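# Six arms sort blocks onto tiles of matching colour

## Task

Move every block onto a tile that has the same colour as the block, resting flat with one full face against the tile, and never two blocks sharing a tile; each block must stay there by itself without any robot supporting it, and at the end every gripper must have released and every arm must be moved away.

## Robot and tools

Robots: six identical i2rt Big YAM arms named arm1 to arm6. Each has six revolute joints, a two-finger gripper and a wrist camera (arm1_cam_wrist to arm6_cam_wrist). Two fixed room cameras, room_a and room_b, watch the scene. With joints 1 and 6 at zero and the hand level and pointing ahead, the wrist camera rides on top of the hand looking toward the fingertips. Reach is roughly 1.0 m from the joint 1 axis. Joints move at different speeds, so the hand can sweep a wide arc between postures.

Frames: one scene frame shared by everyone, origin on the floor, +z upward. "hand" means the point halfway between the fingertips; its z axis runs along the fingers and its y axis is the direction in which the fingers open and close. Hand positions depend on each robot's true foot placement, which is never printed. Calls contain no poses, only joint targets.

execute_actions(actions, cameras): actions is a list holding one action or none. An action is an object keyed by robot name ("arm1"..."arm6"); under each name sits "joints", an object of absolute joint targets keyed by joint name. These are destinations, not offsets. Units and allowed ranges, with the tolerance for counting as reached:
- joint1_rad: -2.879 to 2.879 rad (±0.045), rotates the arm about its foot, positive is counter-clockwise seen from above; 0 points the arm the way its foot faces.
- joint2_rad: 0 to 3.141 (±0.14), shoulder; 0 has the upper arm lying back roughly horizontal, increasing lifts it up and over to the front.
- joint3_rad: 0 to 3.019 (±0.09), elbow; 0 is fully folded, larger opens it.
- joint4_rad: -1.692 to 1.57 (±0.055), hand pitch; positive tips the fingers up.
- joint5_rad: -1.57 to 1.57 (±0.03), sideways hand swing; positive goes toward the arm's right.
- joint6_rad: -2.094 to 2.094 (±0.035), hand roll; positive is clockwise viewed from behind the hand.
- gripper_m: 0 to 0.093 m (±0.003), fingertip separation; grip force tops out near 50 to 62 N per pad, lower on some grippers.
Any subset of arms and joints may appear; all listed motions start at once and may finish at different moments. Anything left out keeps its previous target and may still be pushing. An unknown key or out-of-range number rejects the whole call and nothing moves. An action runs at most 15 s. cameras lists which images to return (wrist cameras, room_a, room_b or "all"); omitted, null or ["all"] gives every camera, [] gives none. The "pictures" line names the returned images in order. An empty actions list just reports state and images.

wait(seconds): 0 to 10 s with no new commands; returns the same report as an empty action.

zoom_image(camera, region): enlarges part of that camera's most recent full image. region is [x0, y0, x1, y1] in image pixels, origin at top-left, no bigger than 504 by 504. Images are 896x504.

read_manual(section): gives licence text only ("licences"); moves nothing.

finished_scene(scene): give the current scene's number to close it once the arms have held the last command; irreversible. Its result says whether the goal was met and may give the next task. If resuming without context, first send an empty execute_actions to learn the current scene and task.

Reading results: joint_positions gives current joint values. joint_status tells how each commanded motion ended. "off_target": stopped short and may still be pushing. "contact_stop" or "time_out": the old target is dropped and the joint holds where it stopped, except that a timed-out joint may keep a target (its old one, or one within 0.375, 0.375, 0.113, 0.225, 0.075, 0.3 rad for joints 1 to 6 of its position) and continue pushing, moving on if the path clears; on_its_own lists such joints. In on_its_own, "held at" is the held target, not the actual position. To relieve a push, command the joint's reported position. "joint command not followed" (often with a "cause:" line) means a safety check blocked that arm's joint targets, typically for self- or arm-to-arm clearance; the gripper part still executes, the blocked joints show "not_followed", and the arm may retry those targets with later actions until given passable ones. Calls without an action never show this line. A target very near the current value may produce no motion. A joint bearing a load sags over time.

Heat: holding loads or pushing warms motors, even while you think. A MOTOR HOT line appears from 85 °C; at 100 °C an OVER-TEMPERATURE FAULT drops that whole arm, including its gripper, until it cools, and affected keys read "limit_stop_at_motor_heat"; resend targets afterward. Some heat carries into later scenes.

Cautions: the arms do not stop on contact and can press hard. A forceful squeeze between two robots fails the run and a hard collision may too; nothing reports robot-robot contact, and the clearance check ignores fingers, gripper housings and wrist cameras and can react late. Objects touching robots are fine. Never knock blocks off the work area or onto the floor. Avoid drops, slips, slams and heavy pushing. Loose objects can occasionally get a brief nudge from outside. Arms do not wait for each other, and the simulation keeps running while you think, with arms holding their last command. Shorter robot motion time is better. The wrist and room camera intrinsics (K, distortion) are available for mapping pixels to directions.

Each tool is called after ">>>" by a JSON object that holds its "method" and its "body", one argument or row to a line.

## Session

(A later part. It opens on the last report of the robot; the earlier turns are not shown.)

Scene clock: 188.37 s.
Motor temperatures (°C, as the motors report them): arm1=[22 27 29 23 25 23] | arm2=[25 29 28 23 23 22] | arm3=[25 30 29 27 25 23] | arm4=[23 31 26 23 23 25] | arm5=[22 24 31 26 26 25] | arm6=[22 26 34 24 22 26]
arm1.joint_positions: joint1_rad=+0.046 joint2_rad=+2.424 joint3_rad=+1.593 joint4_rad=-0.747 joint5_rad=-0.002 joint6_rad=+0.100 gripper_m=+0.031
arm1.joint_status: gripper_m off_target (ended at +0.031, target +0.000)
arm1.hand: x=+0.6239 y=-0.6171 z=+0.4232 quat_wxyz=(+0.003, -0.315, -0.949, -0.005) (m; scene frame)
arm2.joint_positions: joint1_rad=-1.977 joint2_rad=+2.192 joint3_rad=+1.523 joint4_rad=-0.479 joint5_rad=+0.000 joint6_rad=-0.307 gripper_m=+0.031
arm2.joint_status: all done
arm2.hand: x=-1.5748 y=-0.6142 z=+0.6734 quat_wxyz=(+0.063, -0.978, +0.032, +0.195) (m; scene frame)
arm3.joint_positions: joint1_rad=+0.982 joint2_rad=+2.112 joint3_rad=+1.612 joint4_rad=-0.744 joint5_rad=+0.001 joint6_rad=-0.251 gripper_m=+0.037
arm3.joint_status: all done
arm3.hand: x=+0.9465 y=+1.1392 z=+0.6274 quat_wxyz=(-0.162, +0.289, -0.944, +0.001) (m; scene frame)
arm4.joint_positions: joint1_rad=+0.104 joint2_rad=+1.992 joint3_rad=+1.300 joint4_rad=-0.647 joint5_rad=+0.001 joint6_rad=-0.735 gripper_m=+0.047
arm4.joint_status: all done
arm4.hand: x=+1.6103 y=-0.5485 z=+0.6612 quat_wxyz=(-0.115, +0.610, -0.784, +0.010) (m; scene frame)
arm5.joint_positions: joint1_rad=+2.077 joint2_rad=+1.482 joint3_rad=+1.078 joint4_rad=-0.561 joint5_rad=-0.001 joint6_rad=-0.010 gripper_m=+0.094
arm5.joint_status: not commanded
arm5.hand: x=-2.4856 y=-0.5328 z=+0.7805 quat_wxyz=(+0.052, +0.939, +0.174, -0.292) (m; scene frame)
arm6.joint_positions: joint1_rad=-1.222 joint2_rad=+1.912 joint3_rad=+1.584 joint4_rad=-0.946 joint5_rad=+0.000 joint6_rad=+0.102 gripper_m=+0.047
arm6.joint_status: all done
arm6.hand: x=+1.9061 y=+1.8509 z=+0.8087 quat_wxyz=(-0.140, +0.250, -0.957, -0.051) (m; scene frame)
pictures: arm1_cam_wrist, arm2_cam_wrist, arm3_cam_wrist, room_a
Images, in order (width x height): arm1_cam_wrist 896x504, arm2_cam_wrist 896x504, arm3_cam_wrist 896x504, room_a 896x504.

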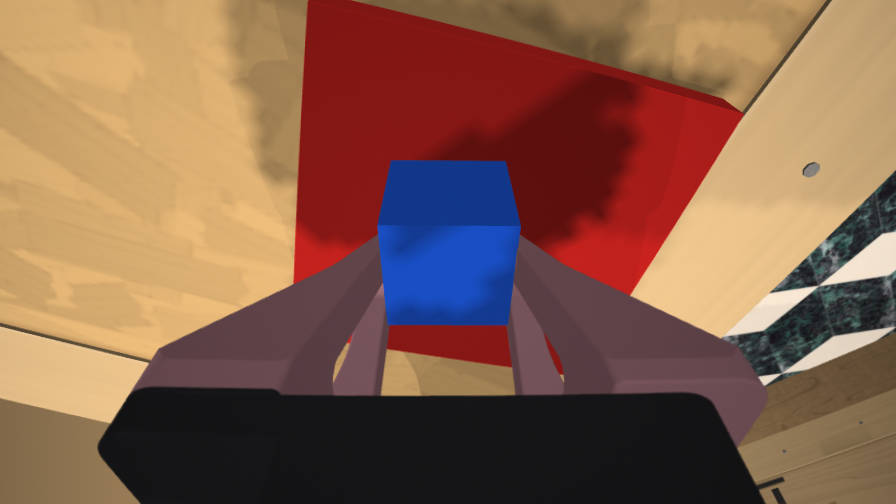

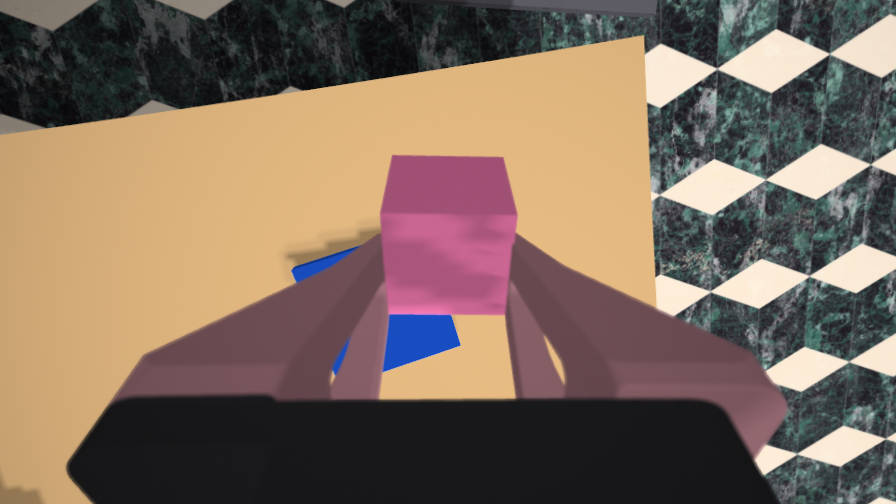

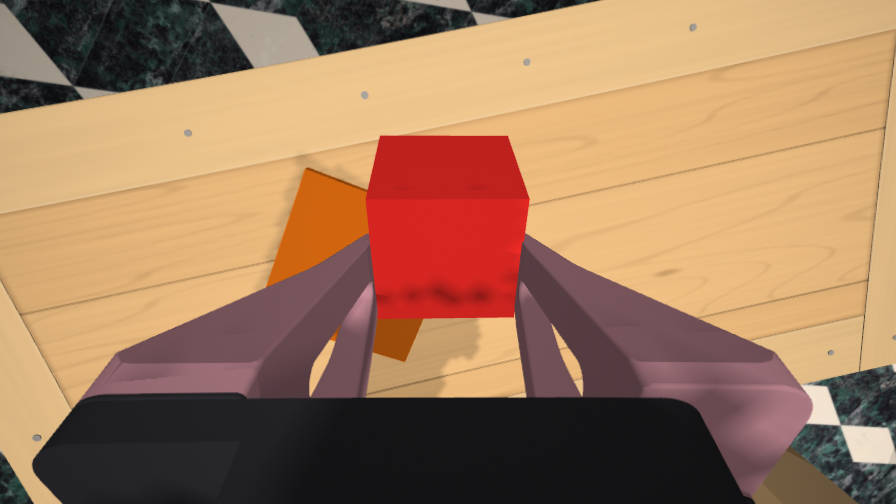

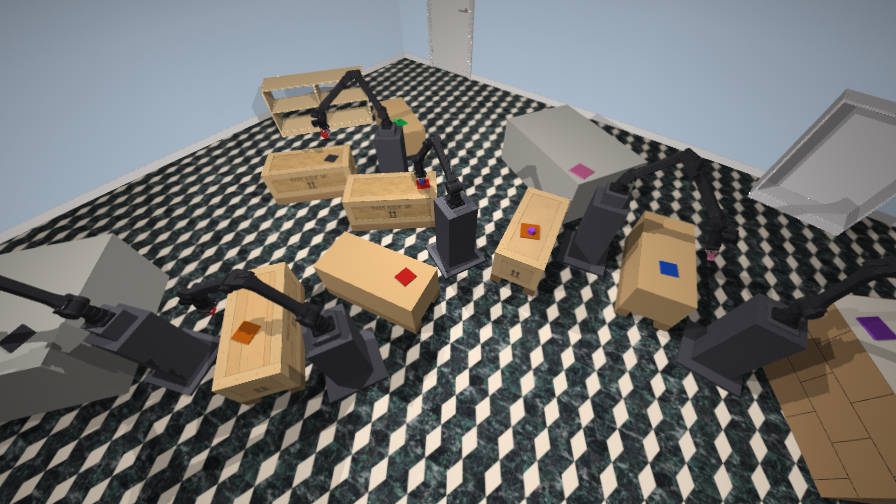

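>>> {"method": "execute_actions", "body": {
  "actions": [
    {"arm1":{"joints":{"joint2_rad":2.0}},"arm2":{"joints":{"joint1_rad":0.2,"joint2_rad":1.5,"joint3_rad":1.1,"joint4_rad":-0.55,"joint6_rad":0}},"arm3":{"joints":{"joint1_rad":-0.78,"joint2_rad":1.5,"joint3_rad":1.1,"joint4_rad":-0.55,"joint6_rad":0}},"arm6":{"joints":{"joint1_rad":1.881,"joint6_rad":0.378}},"arm4":{"joints":{"joint1_rad":1.2,"joint6_rad":0.406}}}
  ],
  "cameras": ["arm2_cam_wrist","arm3_cam_wrist","room_a"]
}}

Scene clock: 216.67 s.
Motor temperatures (°C, as the motors report them): arm1=[22 27 29 23 25 23] | arm2=[25 30 29 23 23 22] | arm3=[25 31 30 27 25 23] | arm4=[23 31 27 23 23 25] | arm5=[22 25 32 26 26 25] | arm6=[22 27 35 24 22 26]
arm1.joint_positions: joint1_rad=+0.046 joint2_rad=+1.992 joint3_rad=+1.608 joint4_rad=-0.742 joint5_rad=-0.002 joint6_rad=+0.100 gripper_m=+0.031
arm1.joint_status: all done
arm1.hand: x=+0.7014 y=-0.6656 z=+0.7061 quat_wxyz=(-0.216, -0.308, -0.926, +0.045) (m; scene frame)
arm2.joint_positions: joint1_rad=+0.204 joint2_rad=+1.496 joint3_rad=+1.102 joint4_rad=-0.539 joint5_rad=-0.001 joint6_rad=-0.014 gripper_m=+0.031
arm2.joint_status: all done
arm2.hand: x=-0.7936 y=-1.4093 z=+0.9198 quat_wxyz=(-0.252, -0.580, -0.749, +0.198) (m; scene frame)
arm3.joint_positions: joint1_rad=-0.787 joint2_rad=+1.505 joint3_rad=+1.111 joint4_rad=-0.564 joint5_rad=+0.000 joint6_rad=-0.014 gripper_m=+0.037
arm3.joint_status: all done
arm3.hand: x=+0.3756 y=+0.3586 z=+0.7982 quat_wxyz=(-0.233, -0.618, -0.723, +0.203) (m; scene frame)
arm4.joint_positions: joint1_rad=+1.210 joint2_rad=+1.992 joint3_rad=+1.300 joint4_rad=-0.647 joint5_rad=-0.002 joint6_rad=+0.390 gripper_m=+0.047
arm4.joint_status: all done
arm4.hand: x=+1.0477 y=-0.2889 z=+0.6604 quat_wxyz=(-0.057, +0.602, -0.790, -0.100) (m; scene frame)
arm5.joint_positions: joint1_rad=+2.077 joint2_rad=+1.482 joint3_rad=+1.078 joint4_rad=-0.561 joint5_rad=-0.001 joint6_rad=-0.010 gripper_m=+0.094
arm5.joint_status: not commanded
arm5.hand: x=-2.4856 y=-0.5328 z=+0.7805 quat_wxyz=(+0.052, +0.939, +0.174, -0.292) (m; scene frame)
arm6.joint_positions: joint1_rad=+1.883 joint2_rad=+1.912 joint3_rad=+1.584 joint4_rad=-0.938 joint5_rad=-0.001 joint6_rad=+0.365 gripper_m=+0.047
arm6.joint_status: all done
arm6.hand: x=+0.8345 y=+1.1259 z=+0.8075 quat_wxyz=(+0.070, +0.983, +0.104, -0.134) (m; scene frame)
pictures: arm2_cam_wrist, arm3_cam_wrist, room_a
Images, in order (width x height): arm2_cam_wrist 896x504, arm3_cam_wrist 896x504, room_a 896x504.

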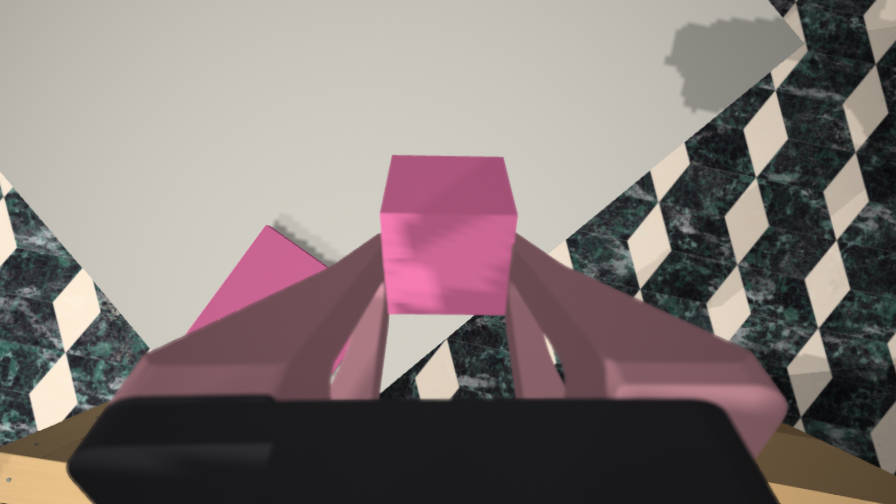

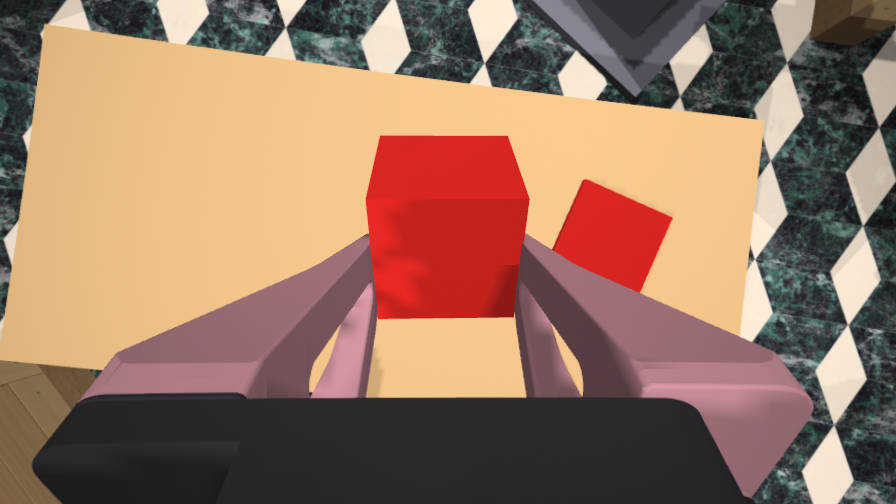

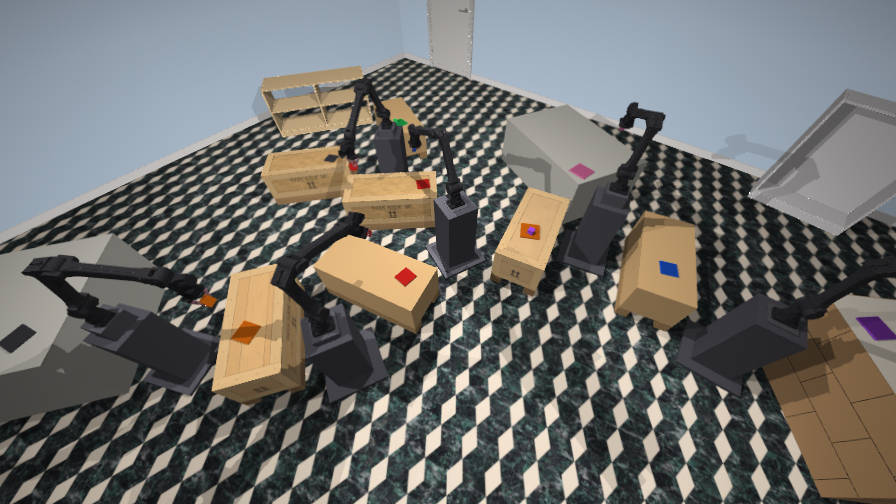

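>>> {"method": "execute_actions", "body": {
  "actions": [
    {"arm1":{"joints":{"joint1_rad":-1.76,"joint2_rad":1.4,"joint3_rad":1.0,"joint4_rad":-0.55,"joint6_rad":0}},"arm2":{"joints":{"joint2_rad":1.0,"joint3_rad":0.6,"joint4_rad":-0.45}},"arm3":{"joints":{"joint1_rad":-1.096,"joint2_rad":2.24,"joint3_rad":1.525,"joint4_rad":-0.82,"joint6_rad":0.095}},"arm6":{"joints":{"joint2_rad":2.42,"joint3_rad":1.72,"joint4_rad":-0.815}},"arm4":{"joints":{"joint1_rad":2.2,"joint2_rad":2.35,"joint3_rad":1.455,"joint4_rad":-0.654,"joint6_rad":0.42}}}
  ],
  "cameras": ["arm1_cam_wrist","arm2_cam_wrist","arm3_cam_wrist","arm4_cam_wrist","arm6_cam_wrist"]
}}

Scene clock: 230.77 s.
Motor temperatures (°C, as the motors report them): arm1=[22 27 30 23 25 23] | arm2=[25 29 30 23 23 22] | arm3=[25 30 30 27 25 23] | arm4=[23 31 27 23 23 25] | arm5=[22 25 32 26 26 25] | arm6=[22 27 35 24 22 26]
arm1.joint_positions: joint1_rad=-1.764 joint2_rad=+1.398 joint3_rad=+0.998 joint4_rad=-0.555 joint5_rad=+0.000 joint6_rad=+0.011 gripper_m=+0.031
arm1.joint_status: all done
arm1.hand: x=-0.2618 y=-0.6730 z=+0.7859 quat_wxyz=(-0.116, -0.882, -0.362, +0.277) (m; scene frame)
arm2.joint_positions: joint1_rad=+0.204 joint2_rad=+1.003 joint3_rad=+0.596 joint4_rad=-0.471 joint5_rad=-0.001 joint6_rad=-0.014 gripper_m=+0.031
arm2.joint_status: all done
arm2.hand: x=-0.8354 y=-1.2372 z=+0.8941 quat_wxyz=(-0.272, -0.575, -0.742, +0.214) (m; scene frame)
arm3.joint_positions: joint1_rad=-1.094 joint2_rad=+2.255 joint3_rad=+1.483 joint4_rad=-0.811 joint5_rad=+0.000 joint6_rad=+0.080 gripper_m=+0.037
arm3.joint_status: all done
arm3.hand: x=+0.2020 y=+0.3306 z=+0.5013 quat_wxyz=(-0.003, -0.788, -0.616, -0.001) (m; scene frame)
arm4.joint_positions: joint1_rad=+2.208 joint2_rad=+2.357 joint3_rad=+1.447 joint4_rad=-0.649 joint5_rad=-0.003 joint6_rad=+0.406 gripper_m=+0.047
arm4.joint_status: all done
arm4.hand: x=+0.6015 y=-0.6241 z=+0.4979 quat_wxyz=(+0.002, +0.910, -0.415, -0.005) (m; scene frame)
arm5.joint_positions: joint1_rad=+2.077 joint2_rad=+1.482 joint3_rad=+1.078 joint4_rad=-0.561 joint5_rad=-0.001 joint6_rad=-0.010 gripper_m=+0.094
arm5.joint_status: not commanded
arm5.hand: x=-2.4856 y=-0.5328 z=+0.7805 quat_wxyz=(+0.052, +0.939, +0.174, -0.292) (m; scene frame)
arm6.joint_positions: joint1_rad=+1.883 joint2_rad=+2.438 joint3_rad=+1.697 joint4_rad=-0.818 joint5_rad=-0.001 joint6_rad=+0.366 gripper_m=+0.047
arm6.joint_status: all done
arm6.hand: x=+0.8427 y=+1.1302 z=+0.5204 quat_wxyz=(+0.004, +0.994, +0.105, -0.004) (m; scene frame)
pictures: arm1_cam_wrist, arm2_cam_wrist, arm3_cam_wrist, arm4_cam_wrist, arm6_cam_wrist
Images, in order (width x height): arm1_cam_wrist 896x504, arm2_cam_wrist 896x504, arm3_cam_wrist 896x504, arm4_cam_wrist 896x504, arm6_cam_wrist 896x504.

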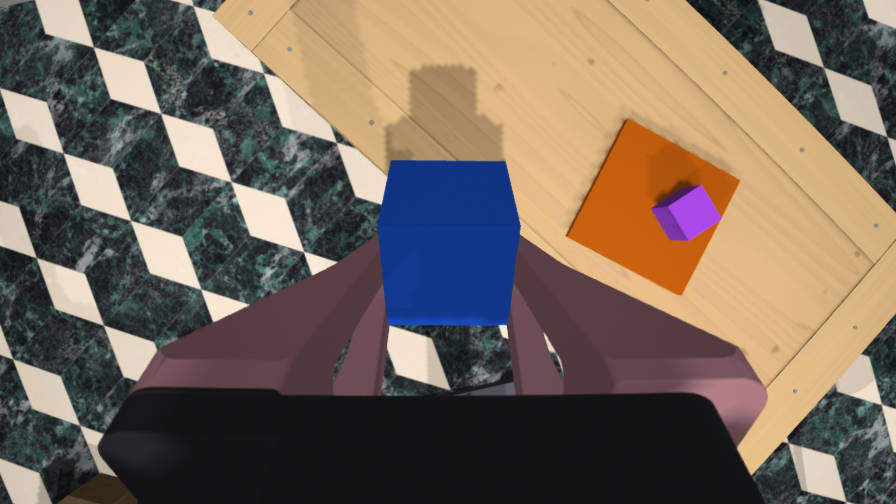

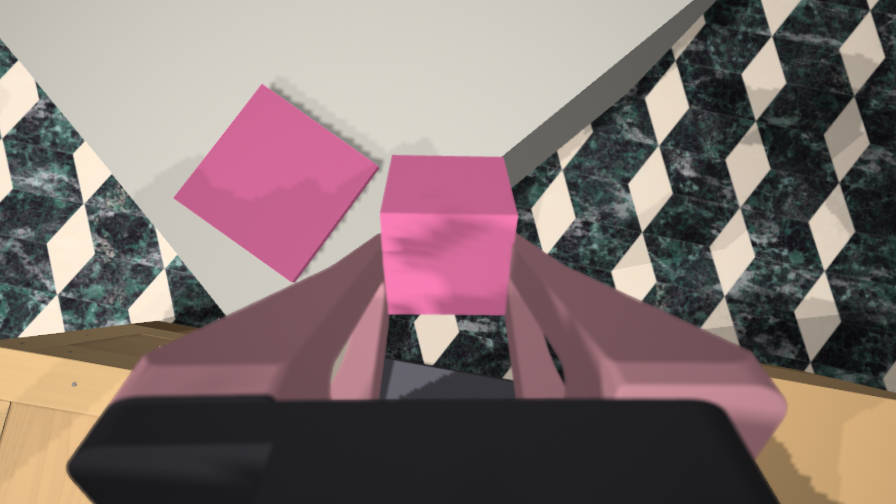

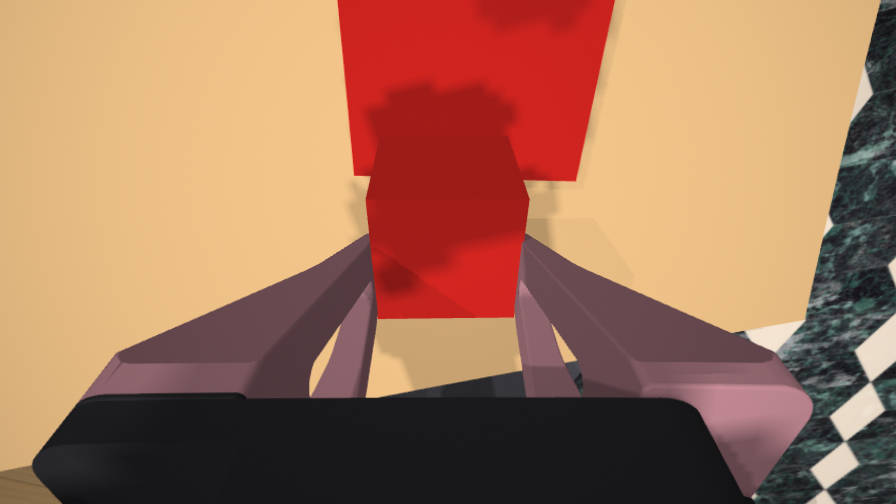

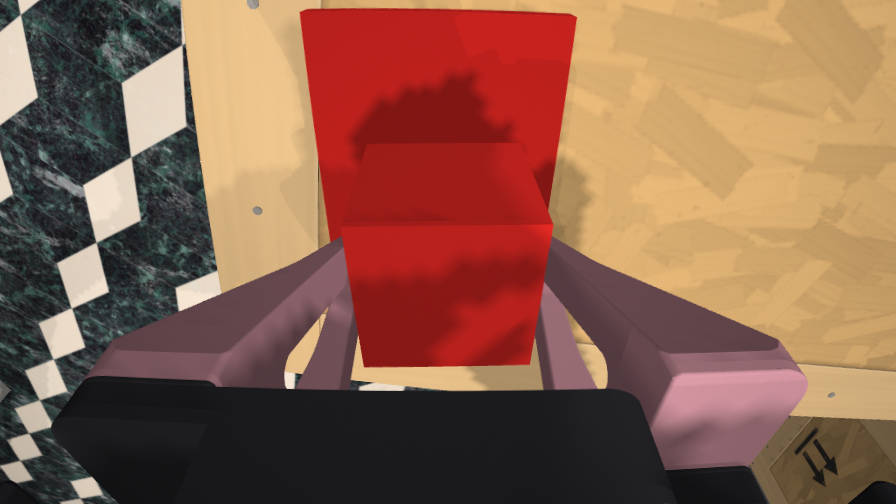

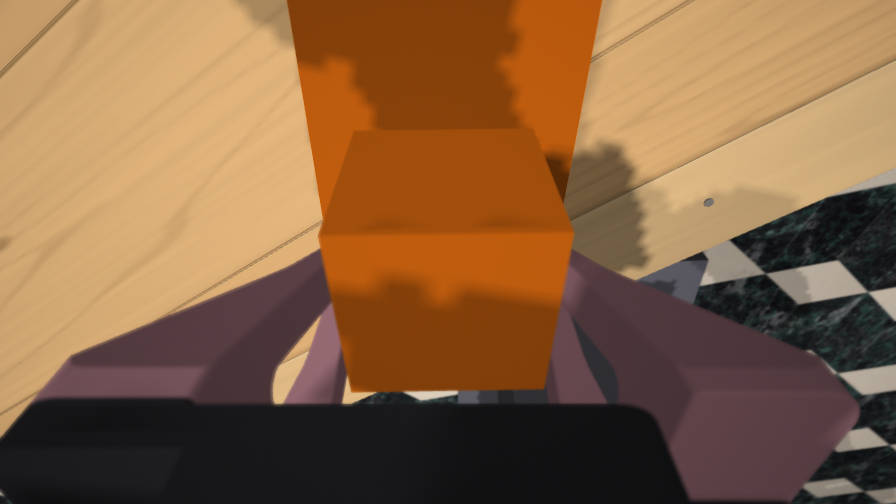

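>>> {"method": "execute_actions", "body": {
  "actions": [
    {"arm1":{"joints":{"joint1_rad":-1.883,"joint2_rad":1.745,"joint3_rad":0.815,"joint4_rad":0.0}},"arm2":{"joints":{"joint1_rad":0.576,"joint2_rad":2.155,"joint3_rad":1.258,"joint4_rad":-0.646}},"arm3":{"joints":{"joint1_rad":-1.12,"joint2_rad":2.39,"joint3_rad":1.63,"joint4_rad":-0.755,"joint6_rad":0.12}},"arm6":{"joints":{"joint2_rad":2.575,"joint3_rad":1.77,"joint4_rad":-0.725}},"arm4":{"joints":{"joint1_rad":2.215,"joint2_rad":2.48,"joint3_rad":1.485,"joint4_rad":-0.552}}}
  ],
  "cameras": ["arm1_cam_wrist","arm2_cam_wrist","arm3_cam_wrist","arm4_cam_wrist","arm6_cam_wrist"]
}}

Scene clock: 266.23 s.
Motor temperatures (°C, as the motors report them): arm1=[22 26 30 23 25 23] | arm2=[25 27 32 23 23 22] | arm3=[25 32 31 27 25 23] | arm4=[23 32 26 23 23 25] | arm5=[22 25 33 26 26 25] | arm6=[22 28 33 24 22 26]
arm1.joint_positions: joint1_rad=-1.892 joint2_rad=+1.759 joint3_rad=+0.793 joint4_rad=-0.014 joint5_rad=+0.000 joint6_rad=+0.010 gripper_m=+0.031
arm1.joint_status: all done
arm1.hand: x=-0.3019 y=-0.6203 z=+0.5916 quat_wxyz=(-0.094, -0.907, -0.307, +0.273) (m; scene frame)
arm2.joint_positions: joint1_rad=+0.581 joint2_rad=+2.169 joint3_rad=+1.233 joint4_rad=-0.637 joint5_rad=+0.000 joint6_rad=-0.012 gripper_m=+0.031
arm2.joint_status: all done
arm2.hand: x=-0.6260 y=-1.2917 z=+0.6023 quat_wxyz=(-0.005, -0.454, -0.891, +0.004) (m; scene frame)
arm3.joint_positions: joint1_rad=-1.119 joint2_rad=+2.405 joint3_rad=+1.599 joint4_rad=-0.763 joint5_rad=+0.000 joint6_rad=+0.105 gripper_m=+0.037
arm3.joint_status: all done
arm3.hand: x=+0.1822 y=+0.3045 z=+0.4461 quat_wxyz=(-0.008, -0.803, -0.596, +0.004) (m; scene frame)
arm4.joint_positions: joint1_rad=+2.209 joint2_rad=+2.487 joint3_rad=+1.467 joint4_rad=-0.559 joint5_rad=-0.002 joint6_rad=+0.406 gripper_m=+0.047
arm4.joint_status: all done
arm4.hand: x=+0.6138 y=-0.6304 z=+0.4313 quat_wxyz=(+0.002, +0.910, -0.415, +0.005) (m; scene frame)
arm5.joint_positions: joint1_rad=+2.077 joint2_rad=+1.482 joint3_rad=+1.078 joint4_rad=-0.561 joint5_rad=-0.001 joint6_rad=-0.010 gripper_m=+0.094
arm5.joint_status: not commanded
arm5.hand: x=-2.4856 y=-0.5328 z=+0.7805 quat_wxyz=(+0.052, +0.939, +0.174, -0.292) (m; scene frame)
arm6.joint_positions: joint1_rad=+1.883 joint2_rad=+2.600 joint3_rad=+1.738 joint4_rad=-0.731 joint5_rad=-0.002 joint6_rad=+0.366 gripper_m=+0.047
arm6.joint_status: all done
arm6.hand: x=+0.8554 y=+1.1380 z=+0.4317 quat_wxyz=(-0.003, +0.994, +0.105, +0.012) (m; scene frame)
pictures: arm1_cam_wrist, arm2_cam_wrist, arm3_cam_wrist, arm4_cam_wrist, arm6_cam_wrist
Images, in order (width x height): arm1_cam_wrist 896x504, arm2_cam_wrist 896x504, arm3_cam_wrist 896x504, arm4_cam_wrist 896x504, arm6_cam_wrist 896x504.

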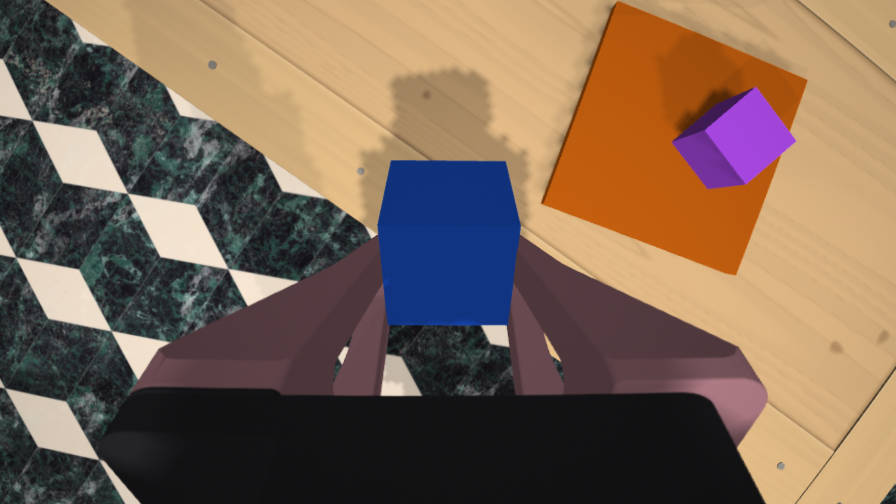

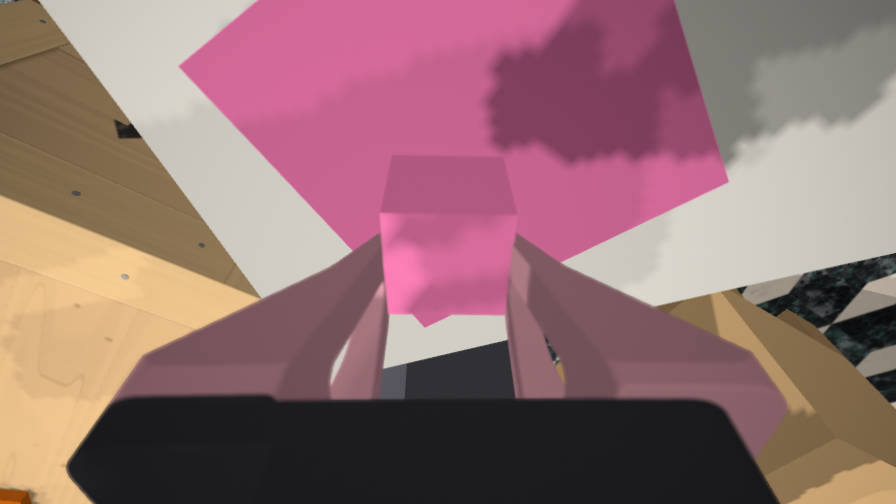

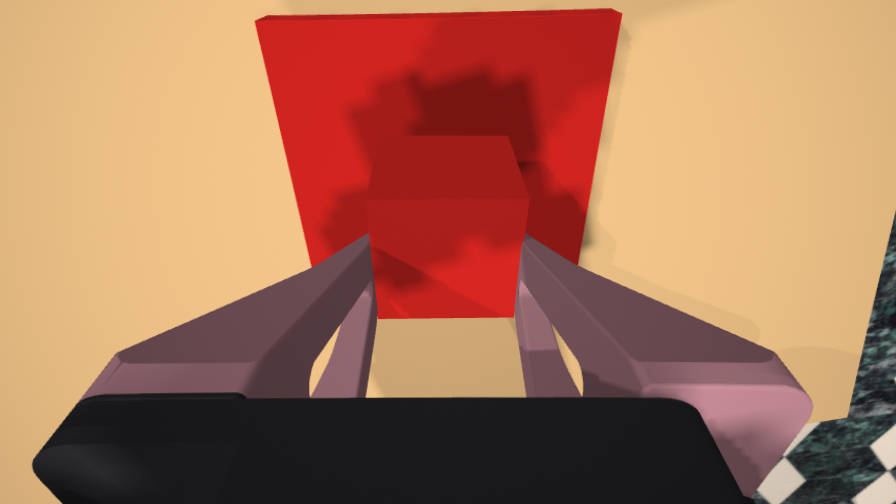

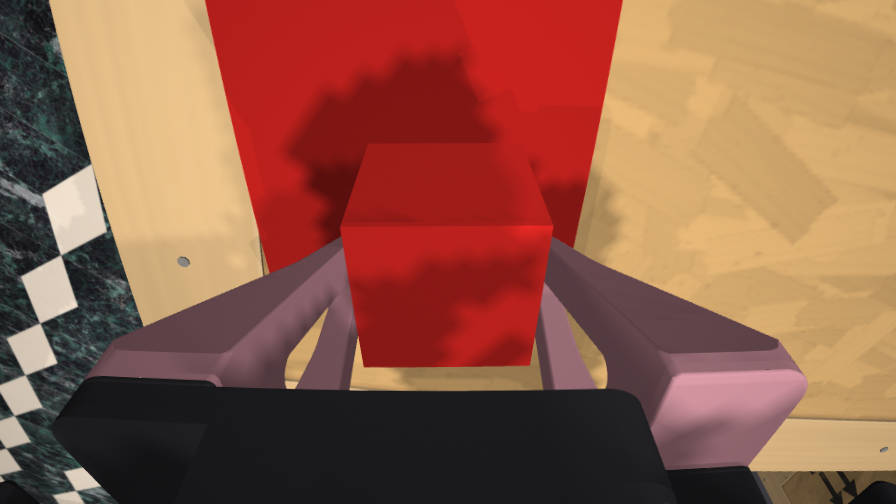

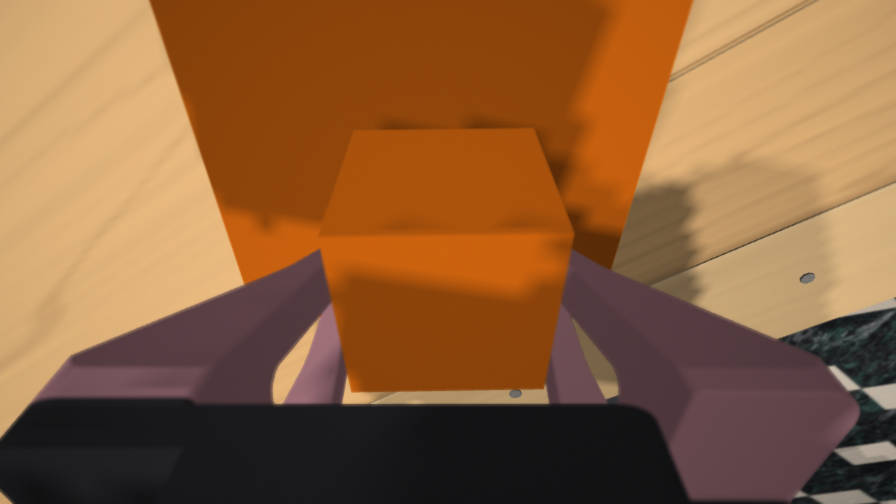

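>>> {"method": "execute_actions", "body": {
  "actions": [
    {"arm1":{"joints":{"joint2_rad":2.15,"joint3_rad":1.78,"joint4_rad":-0.865}},"arm2":{"joints":{"joint2_rad":2.265,"joint3_rad":1.29,"joint4_rad":-0.57}},"arm3":{"joints":{"joint2_rad":2.455}},"arm6":{"joints":{"gripper_m":0.093}},"arm4":{"joints":{"gripper_m":0.093}}}
  ],
  "cameras": ["arm2_cam_wrist","arm3_cam_wrist","arm4_cam_wrist","arm6_cam_wrist"]
}}

Scene clock: 290.87 s.
Motor temperatures (°C, as the motors report them): arm1=[22 26 30 23 25 23] | arm2=[25 29 30 23 23 22] | arm3=[25 33 31 27 25 23] | arm4=[23 33 26 23 23 25] | arm5=[22 25 33 26 26 25] | arm6=[22 29 33 24 22 26]
arm1.joint_positions: joint1_rad=-1.892 joint2_rad=+2.144 joint3_rad=+1.750 joint4_rad=-0.859 joint5_rad=+0.000 joint6_rad=+0.010 gripper_m=+0.031
arm1.joint_status: all done
arm1.hand: x=-0.4601 y=-0.7439 z=+0.6509 quat_wxyz=(-0.050, -0.936, -0.317, +0.147) (m; scene frame)
arm2.joint_positions: joint1_rad=+0.581 joint2_rad=+2.261 joint3_rad=+1.269 joint4_rad=-0.582 joint5_rad=+0.000 joint6_rad=-0.012 gripper_m=+0.031
arm2.joint_status: all done
arm2.hand: x=-0.6223 y=-1.2971 z=+0.5640 quat_wxyz=(-0.004, -0.454, -0.891, +0.004) (m; scene frame)
arm3.joint_positions: joint1_rad=-1.118 joint2_rad=+2.443 joint3_rad=+1.600 joint4_rad=-0.763 joint5_rad=+0.000 joint6_rad=+0.105 gripper_m=+0.037
arm3.joint_status: all done
arm3.hand: x=+0.1849 y=+0.3154 z=+0.4242 quat_wxyz=(+0.005, -0.803, -0.596, -0.010) (m; scene frame)
arm4.joint_positions: joint1_rad=+2.209 joint2_rad=+2.487 joint3_rad=+1.467 joint4_rad=-0.559 joint5_rad=-0.002 joint6_rad=+0.406 gripper_m=+0.093
arm4.joint_status: all done
arm4.hand: x=+0.6136 y=-0.6303 z=+0.4315 quat_wxyz=(+0.002, +0.910, -0.415, +0.005) (m; scene frame)
arm5.joint_positions: joint1_rad=+2.077 joint2_rad=+1.482 joint3_rad=+1.078 joint4_rad=-0.561 joint5_rad=-0.001 joint6_rad=-0.010 gripper_m=+0.094
arm5.joint_status: not commanded
arm5.hand: x=-2.4856 y=-0.5328 z=+0.7805 quat_wxyz=(+0.052, +0.939, +0.174, -0.292) (m; scene frame)
arm6.joint_positions: joint1_rad=+1.883 joint2_rad=+2.600 joint3_rad=+1.738 joint4_rad=-0.731 joint5_rad=-0.002 joint6_rad=+0.367 gripper_m=+0.093
arm6.joint_status: all done
arm6.hand: x=+0.8554 y=+1.1380 z=+0.4317 quat_wxyz=(-0.003, +0.994, +0.105, +0.012) (m; scene frame)
pictures: arm2_cam_wrist, arm3_cam_wrist, arm4_cam_wrist, arm6_cam_wrist
Images, in order (width x height): arm2_cam_wrist 896x504, arm3_cam_wrist 896x504, arm4_cam_wrist 896x504, arm6_cam_wrist 896x504.

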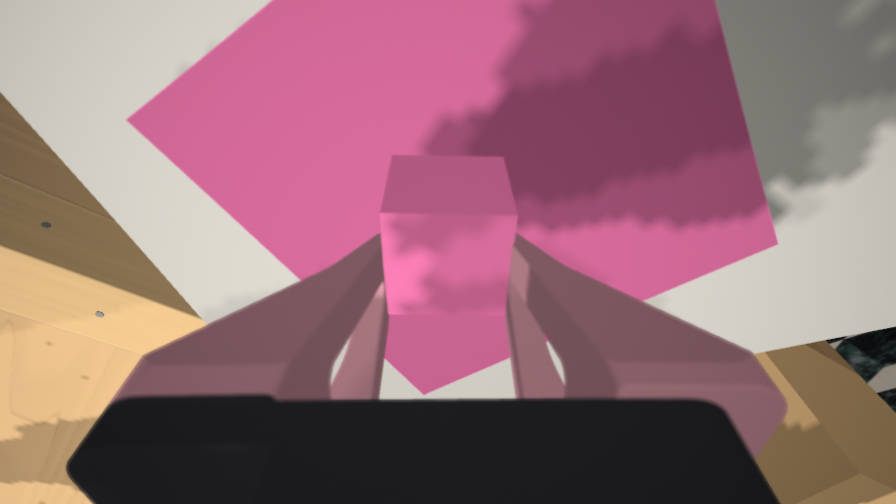

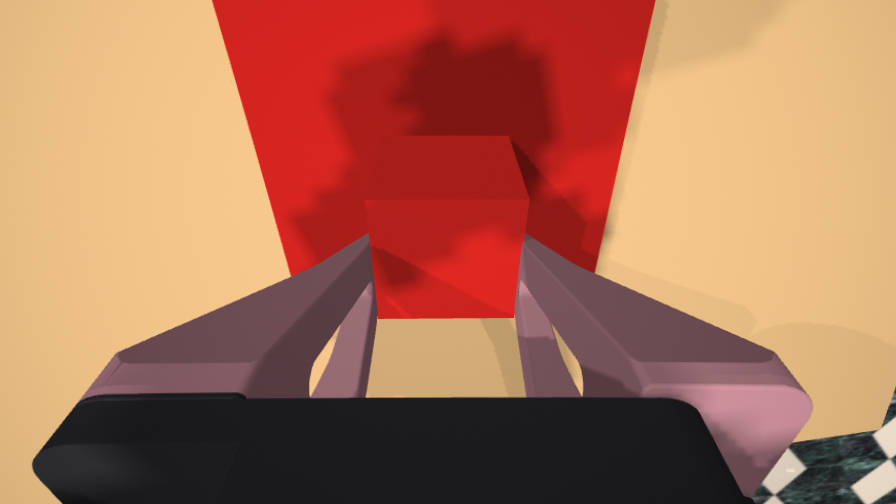

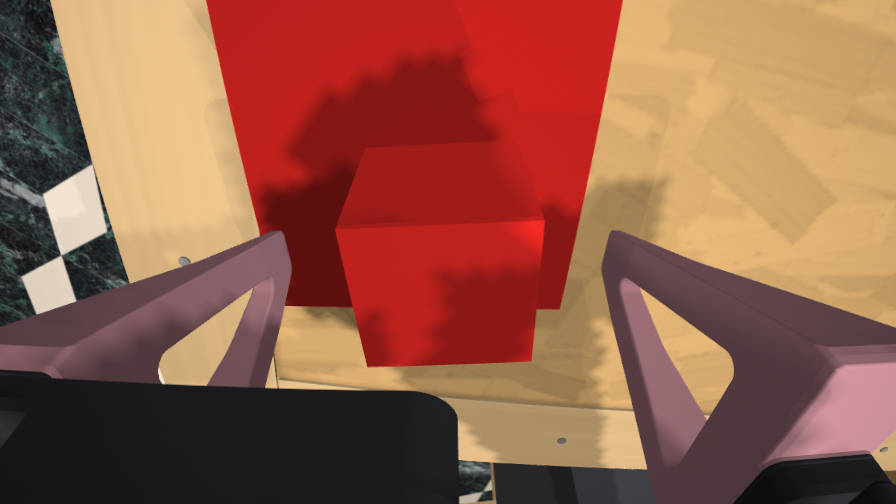

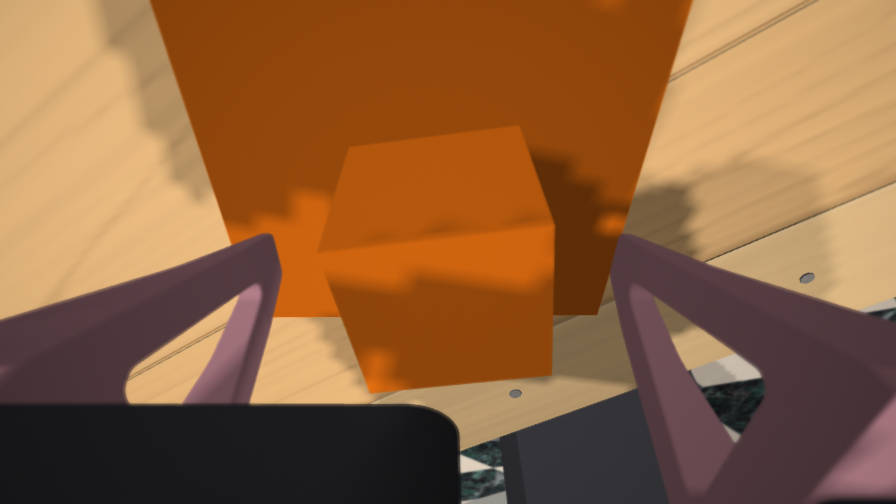

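>>> {"method": "execute_actions", "body": {
  "actions": [
    {"arm1":{"joints":{"joint2_rad":2.47}},"arm2":{"joints":{"joint2_rad":2.30}},"arm3":{"joints":{"gripper_m":0.093}},"arm6":{"joints":{"joint2_rad":2.33,"joint3_rad":1.66,"joint4_rad":-0.88}},"arm4":{"joints":{"joint2_rad":2.25,"joint3_rad":1.42,"joint4_rad":-0.73}}}
  ],
  "cameras": ["arm1_cam_wrist","arm2_cam_wrist","arm3_cam_wrist"]
}}

Scene clock: 303.07 s.
Motor temperatures (°C, as the motors report them): arm1=[22 27 31 23 25 23] | arm2=[25 30 30 23 23 22] | arm3=[25 33 31 27 25 23] | arm4=[23 33 26 23 23 25] | arm5=[22 25 33 26 26 25] | arm6=[22 29 33 24 22 26]
arm1.joint_positions: joint1_rad=-1.891 joint2_rad=+2.485 joint3_rad=+1.756 joint4_rad=-0.864 joint5_rad=+0.000 joint6_rad=+0.010 gripper_m=+0.031
arm1.joint_status: all done
arm1.hand: x=-0.4030 y=-0.6992 z=+0.4271 quat_wxyz=(+0.006, -0.947, -0.321, -0.013) (m; scene frame)
arm2.joint_positions: joint1_rad=+0.581 joint2_rad=+2.284 joint3_rad=+1.269 joint4_rad=-0.582 joint5_rad=+0.000 joint6_rad=-0.012 gripper_m=+0.031
arm2.joint_status: all done
arm2.hand: x=-0.6265 y=-1.2912 z=+0.5525 quat_wxyz=(+0.006, -0.454, -0.891, -0.002) (m; scene frame)
arm3.joint_positions: joint1_rad=-1.118 joint2_rad=+2.444 joint3_rad=+1.600 joint4_rad=-0.763 joint5_rad=+0.000 joint6_rad=+0.105 gripper_m=+0.093
arm3.joint_status: all done
arm3.hand: x=+0.1849 y=+0.3156 z=+0.4239 quat_wxyz=(+0.005, -0.803, -0.596, -0.010) (m; scene frame)
arm4.joint_positions: joint1_rad=+2.209 joint2_rad=+2.235 joint3_rad=+1.411 joint4_rad=-0.722 joint5_rad=-0.002 joint6_rad=+0.406 gripper_m=+0.093
arm4.joint_status: all done
arm4.hand: x=+0.6022 y=-0.6245 z=+0.5560 quat_wxyz=(+0.002, +0.910, -0.415, -0.012) (m; scene frame)
arm5.joint_positions: joint1_rad=+2.077 joint2_rad=+1.482 joint3_rad=+1.078 joint4_rad=-0.561 joint5_rad=-0.001 joint6_rad=-0.010 gripper_m=+0.094
arm5.joint_status: not commanded
arm5.hand: x=-2.4856 y=-0.5328 z=+0.7805 quat_wxyz=(+0.052, +0.939, +0.174, -0.292) (m; scene frame)
arm6.joint_positions: joint1_rad=+1.883 joint2_rad=+2.324 joint3_rad=+1.656 joint4_rad=-0.869 joint5_rad=-0.002 joint6_rad=+0.367 gripper_m=+0.093
arm6.joint_status: all done
arm6.hand: x=+0.8434 y=+1.1307 z=+0.5779 quat_wxyz=(+0.009, +0.994, +0.105, -0.013) (m; scene frame)
pictures: arm1_cam_wrist, arm2_cam_wrist, arm3_cam_wrist
Images, in order (width x height): arm1_cam_wrist 896x504, arm2_cam_wrist 896x504, arm3_cam_wrist 896x504.

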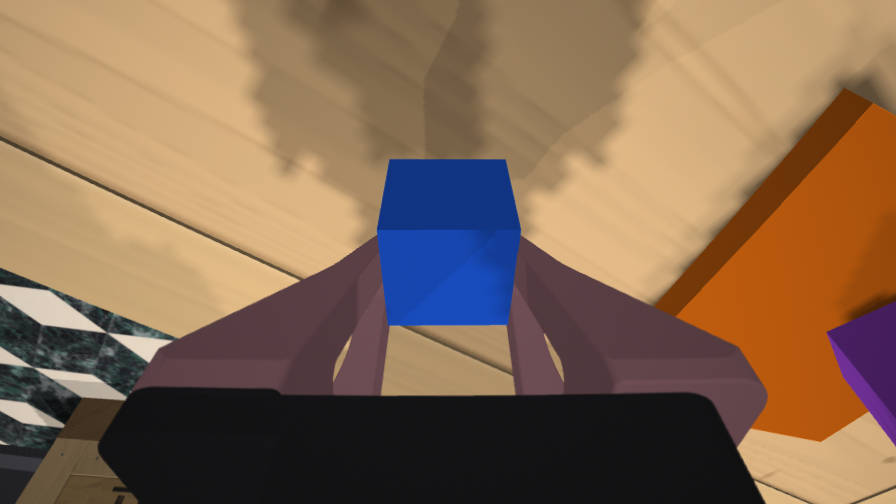

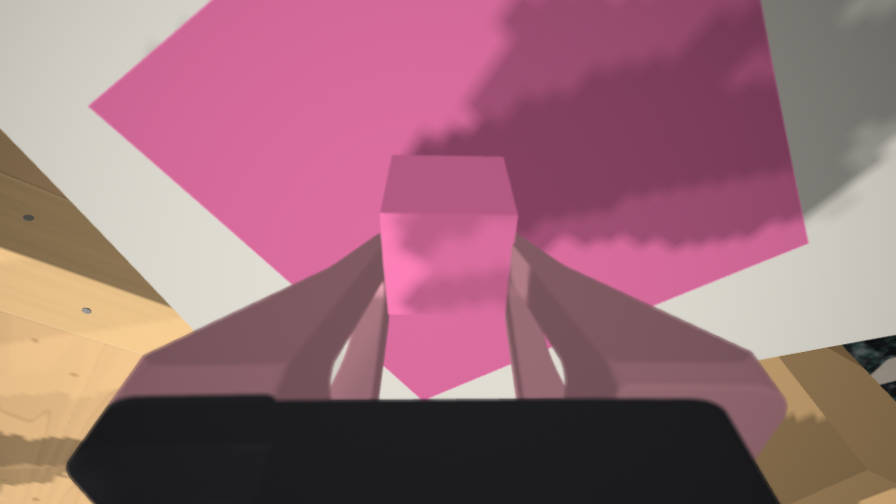

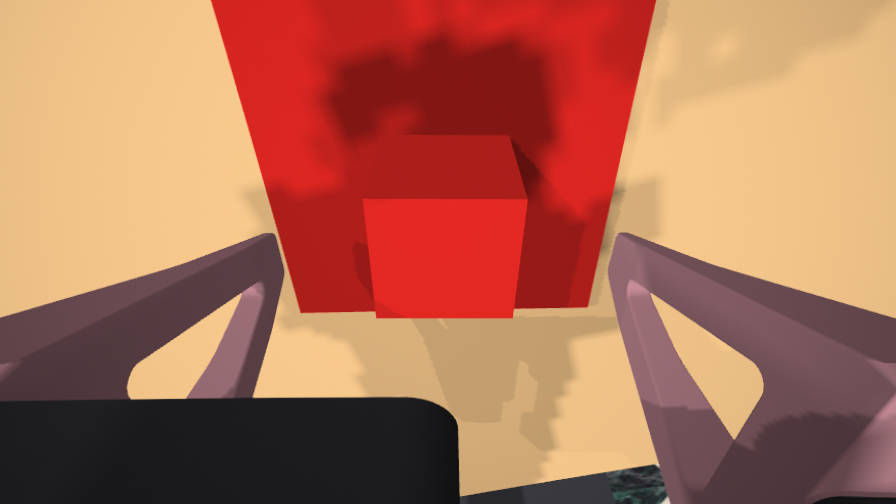

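>>> {"method": "execute_actions", "body": {
  "actions": [
    {"arm1":{"joints":{"joint2_rad":2.525}},"arm2":{"joints":{"gripper_m":0.093}},"arm3":{"joints":{"joint2_rad":2.2,"joint3_rad":1.54,"joint4_rad":-0.85}},"arm6":{"joints":{"joint2_rad":1.5,"joint3_rad":1.1,"joint4_rad":-0.55,"joint6_rad":0}},"arm4":{"joints":{"joint2_rad":1.5,"joint3_rad":1.1,"joint4_rad":-0.55,"joint6_rad":0}}}
  ],
  "cameras": ["arm1_cam_wrist","arm2_cam_wrist","arm4_cam_wrist","arm6_cam_wrist"]
}}

Scene clock: 315.37 s.
Motor temperatures (°C, as the motors report them): arm1=[22 28 31 23 25 23] | arm2=[25 30 30 23 23 22] | arm3=[25 33 31 27 25 23] | arm4=[23 33 27 23 23 25] | arm5=[22 25 33 26 26 25] | arm6=[22 29 33 24 22 26]
arm1.joint_positions: joint1_rad=-1.891 joint2_rad=+2.502 joint3_rad=+1.756 joint4_rad=-0.864 joint5_rad=+0.000 joint6_rad=+0.010 gripper_m=+0.031
arm1.joint_status: all done
arm1.hand: x=-0.3987 y=-0.6958 z=+0.4169 quat_wxyz=(+0.008, -0.947, -0.321, -0.020) (m; scene frame)
arm2.joint_positions: joint1_rad=+0.581 joint2_rad=+2.284 joint3_rad=+1.269 joint4_rad=-0.582 joint5_rad=+0.000 joint6_rad=-0.012 gripper_m=+0.093
arm2.joint_status: all done
arm2.hand: x=-0.6265 y=-1.2912 z=+0.5525 quat_wxyz=(+0.006, -0.454, -0.891, -0.002) (m; scene frame)
arm3.joint_positions: joint1_rad=-1.118 joint2_rad=+2.199 joint3_rad=+1.533 joint4_rad=-0.841 joint5_rad=+0.000 joint6_rad=+0.105 gripper_m=+0.093
arm3.joint_status: all done
arm3.hand: x=+0.1817 y=+0.3033 z=+0.5490 quat_wxyz=(-0.029, -0.802, -0.596, +0.027) (m; scene frame)
arm4.joint_positions: joint1_rad=+2.209 joint2_rad=+1.490 joint3_rad=+1.103 joint4_rad=-0.556 joint5_rad=-0.002 joint6_rad=+0.016 gripper_m=+0.093
arm4.joint_status: all done
arm4.hand: x=+0.6174 y=-0.6310 z=+0.8658 quat_wxyz=(-0.064, +0.926, -0.220, -0.301) (m; scene frame)
arm5.joint_positions: joint1_rad=+2.077 joint2_rad=+1.482 joint3_rad=+1.078 joint4_rad=-0.561 joint5_rad=-0.001 joint6_rad=-0.010 gripper_m=+0.094
arm5.joint_status: not commanded
arm5.hand: x=-2.4856 y=-0.5328 z=+0.7805 quat_wxyz=(+0.052, +0.939, +0.174, -0.292) (m; scene frame)
arm6.joint_positions: joint1_rad=+1.883 joint2_rad=+1.493 joint3_rad=+1.109 joint4_rad=-0.564 joint5_rad=-0.002 joint6_rad=+0.013 gripper_m=+0.093
arm6.joint_status: all done
arm6.hand: x=+0.9101 y=+1.1752 z=+0.8709 quat_wxyz=(+0.091, +0.915, +0.265, -0.292) (m; scene frame)
pictures: arm1_cam_wrist, arm2_cam_wrist, arm4_cam_wrist, arm6_cam_wrist
Images, in order (width x height): arm1_cam_wrist 896x504, arm2_cam_wrist 896x504, arm4_cam_wrist 896x504, arm6_cam_wrist 896x504.

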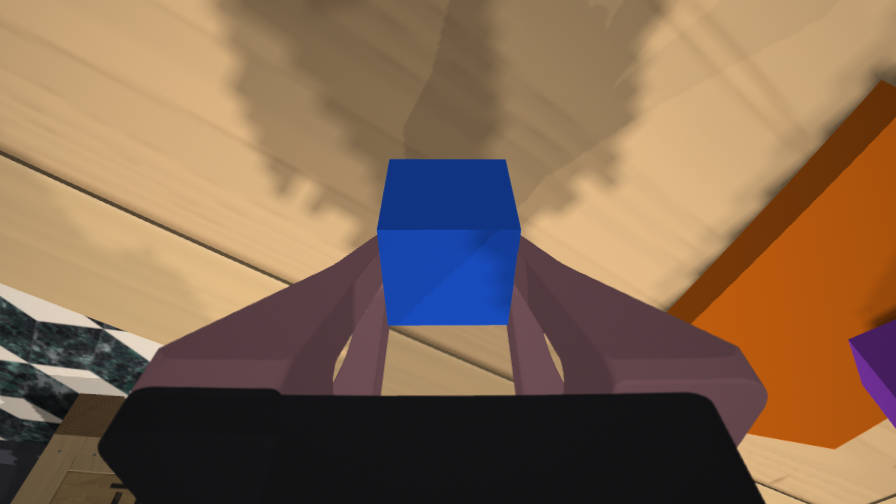

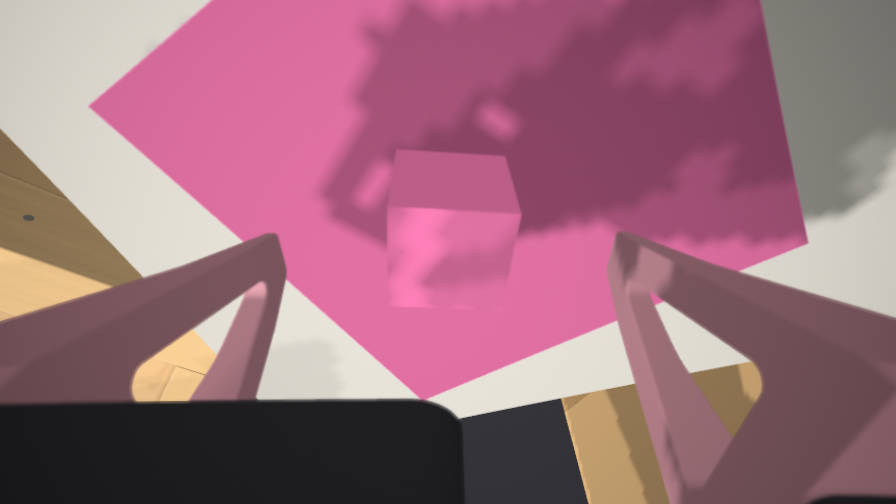

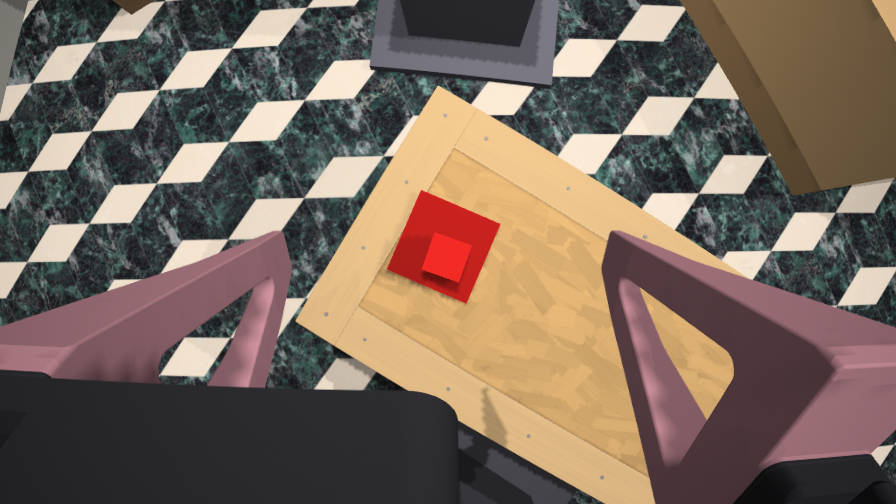

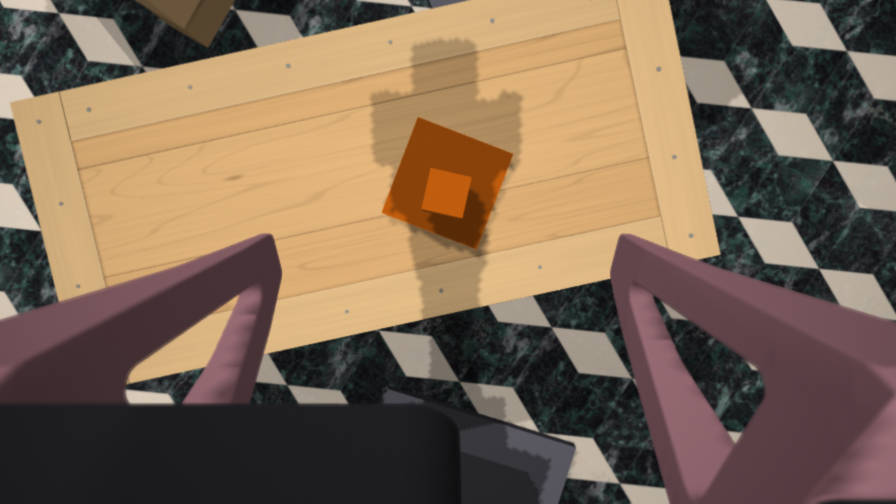

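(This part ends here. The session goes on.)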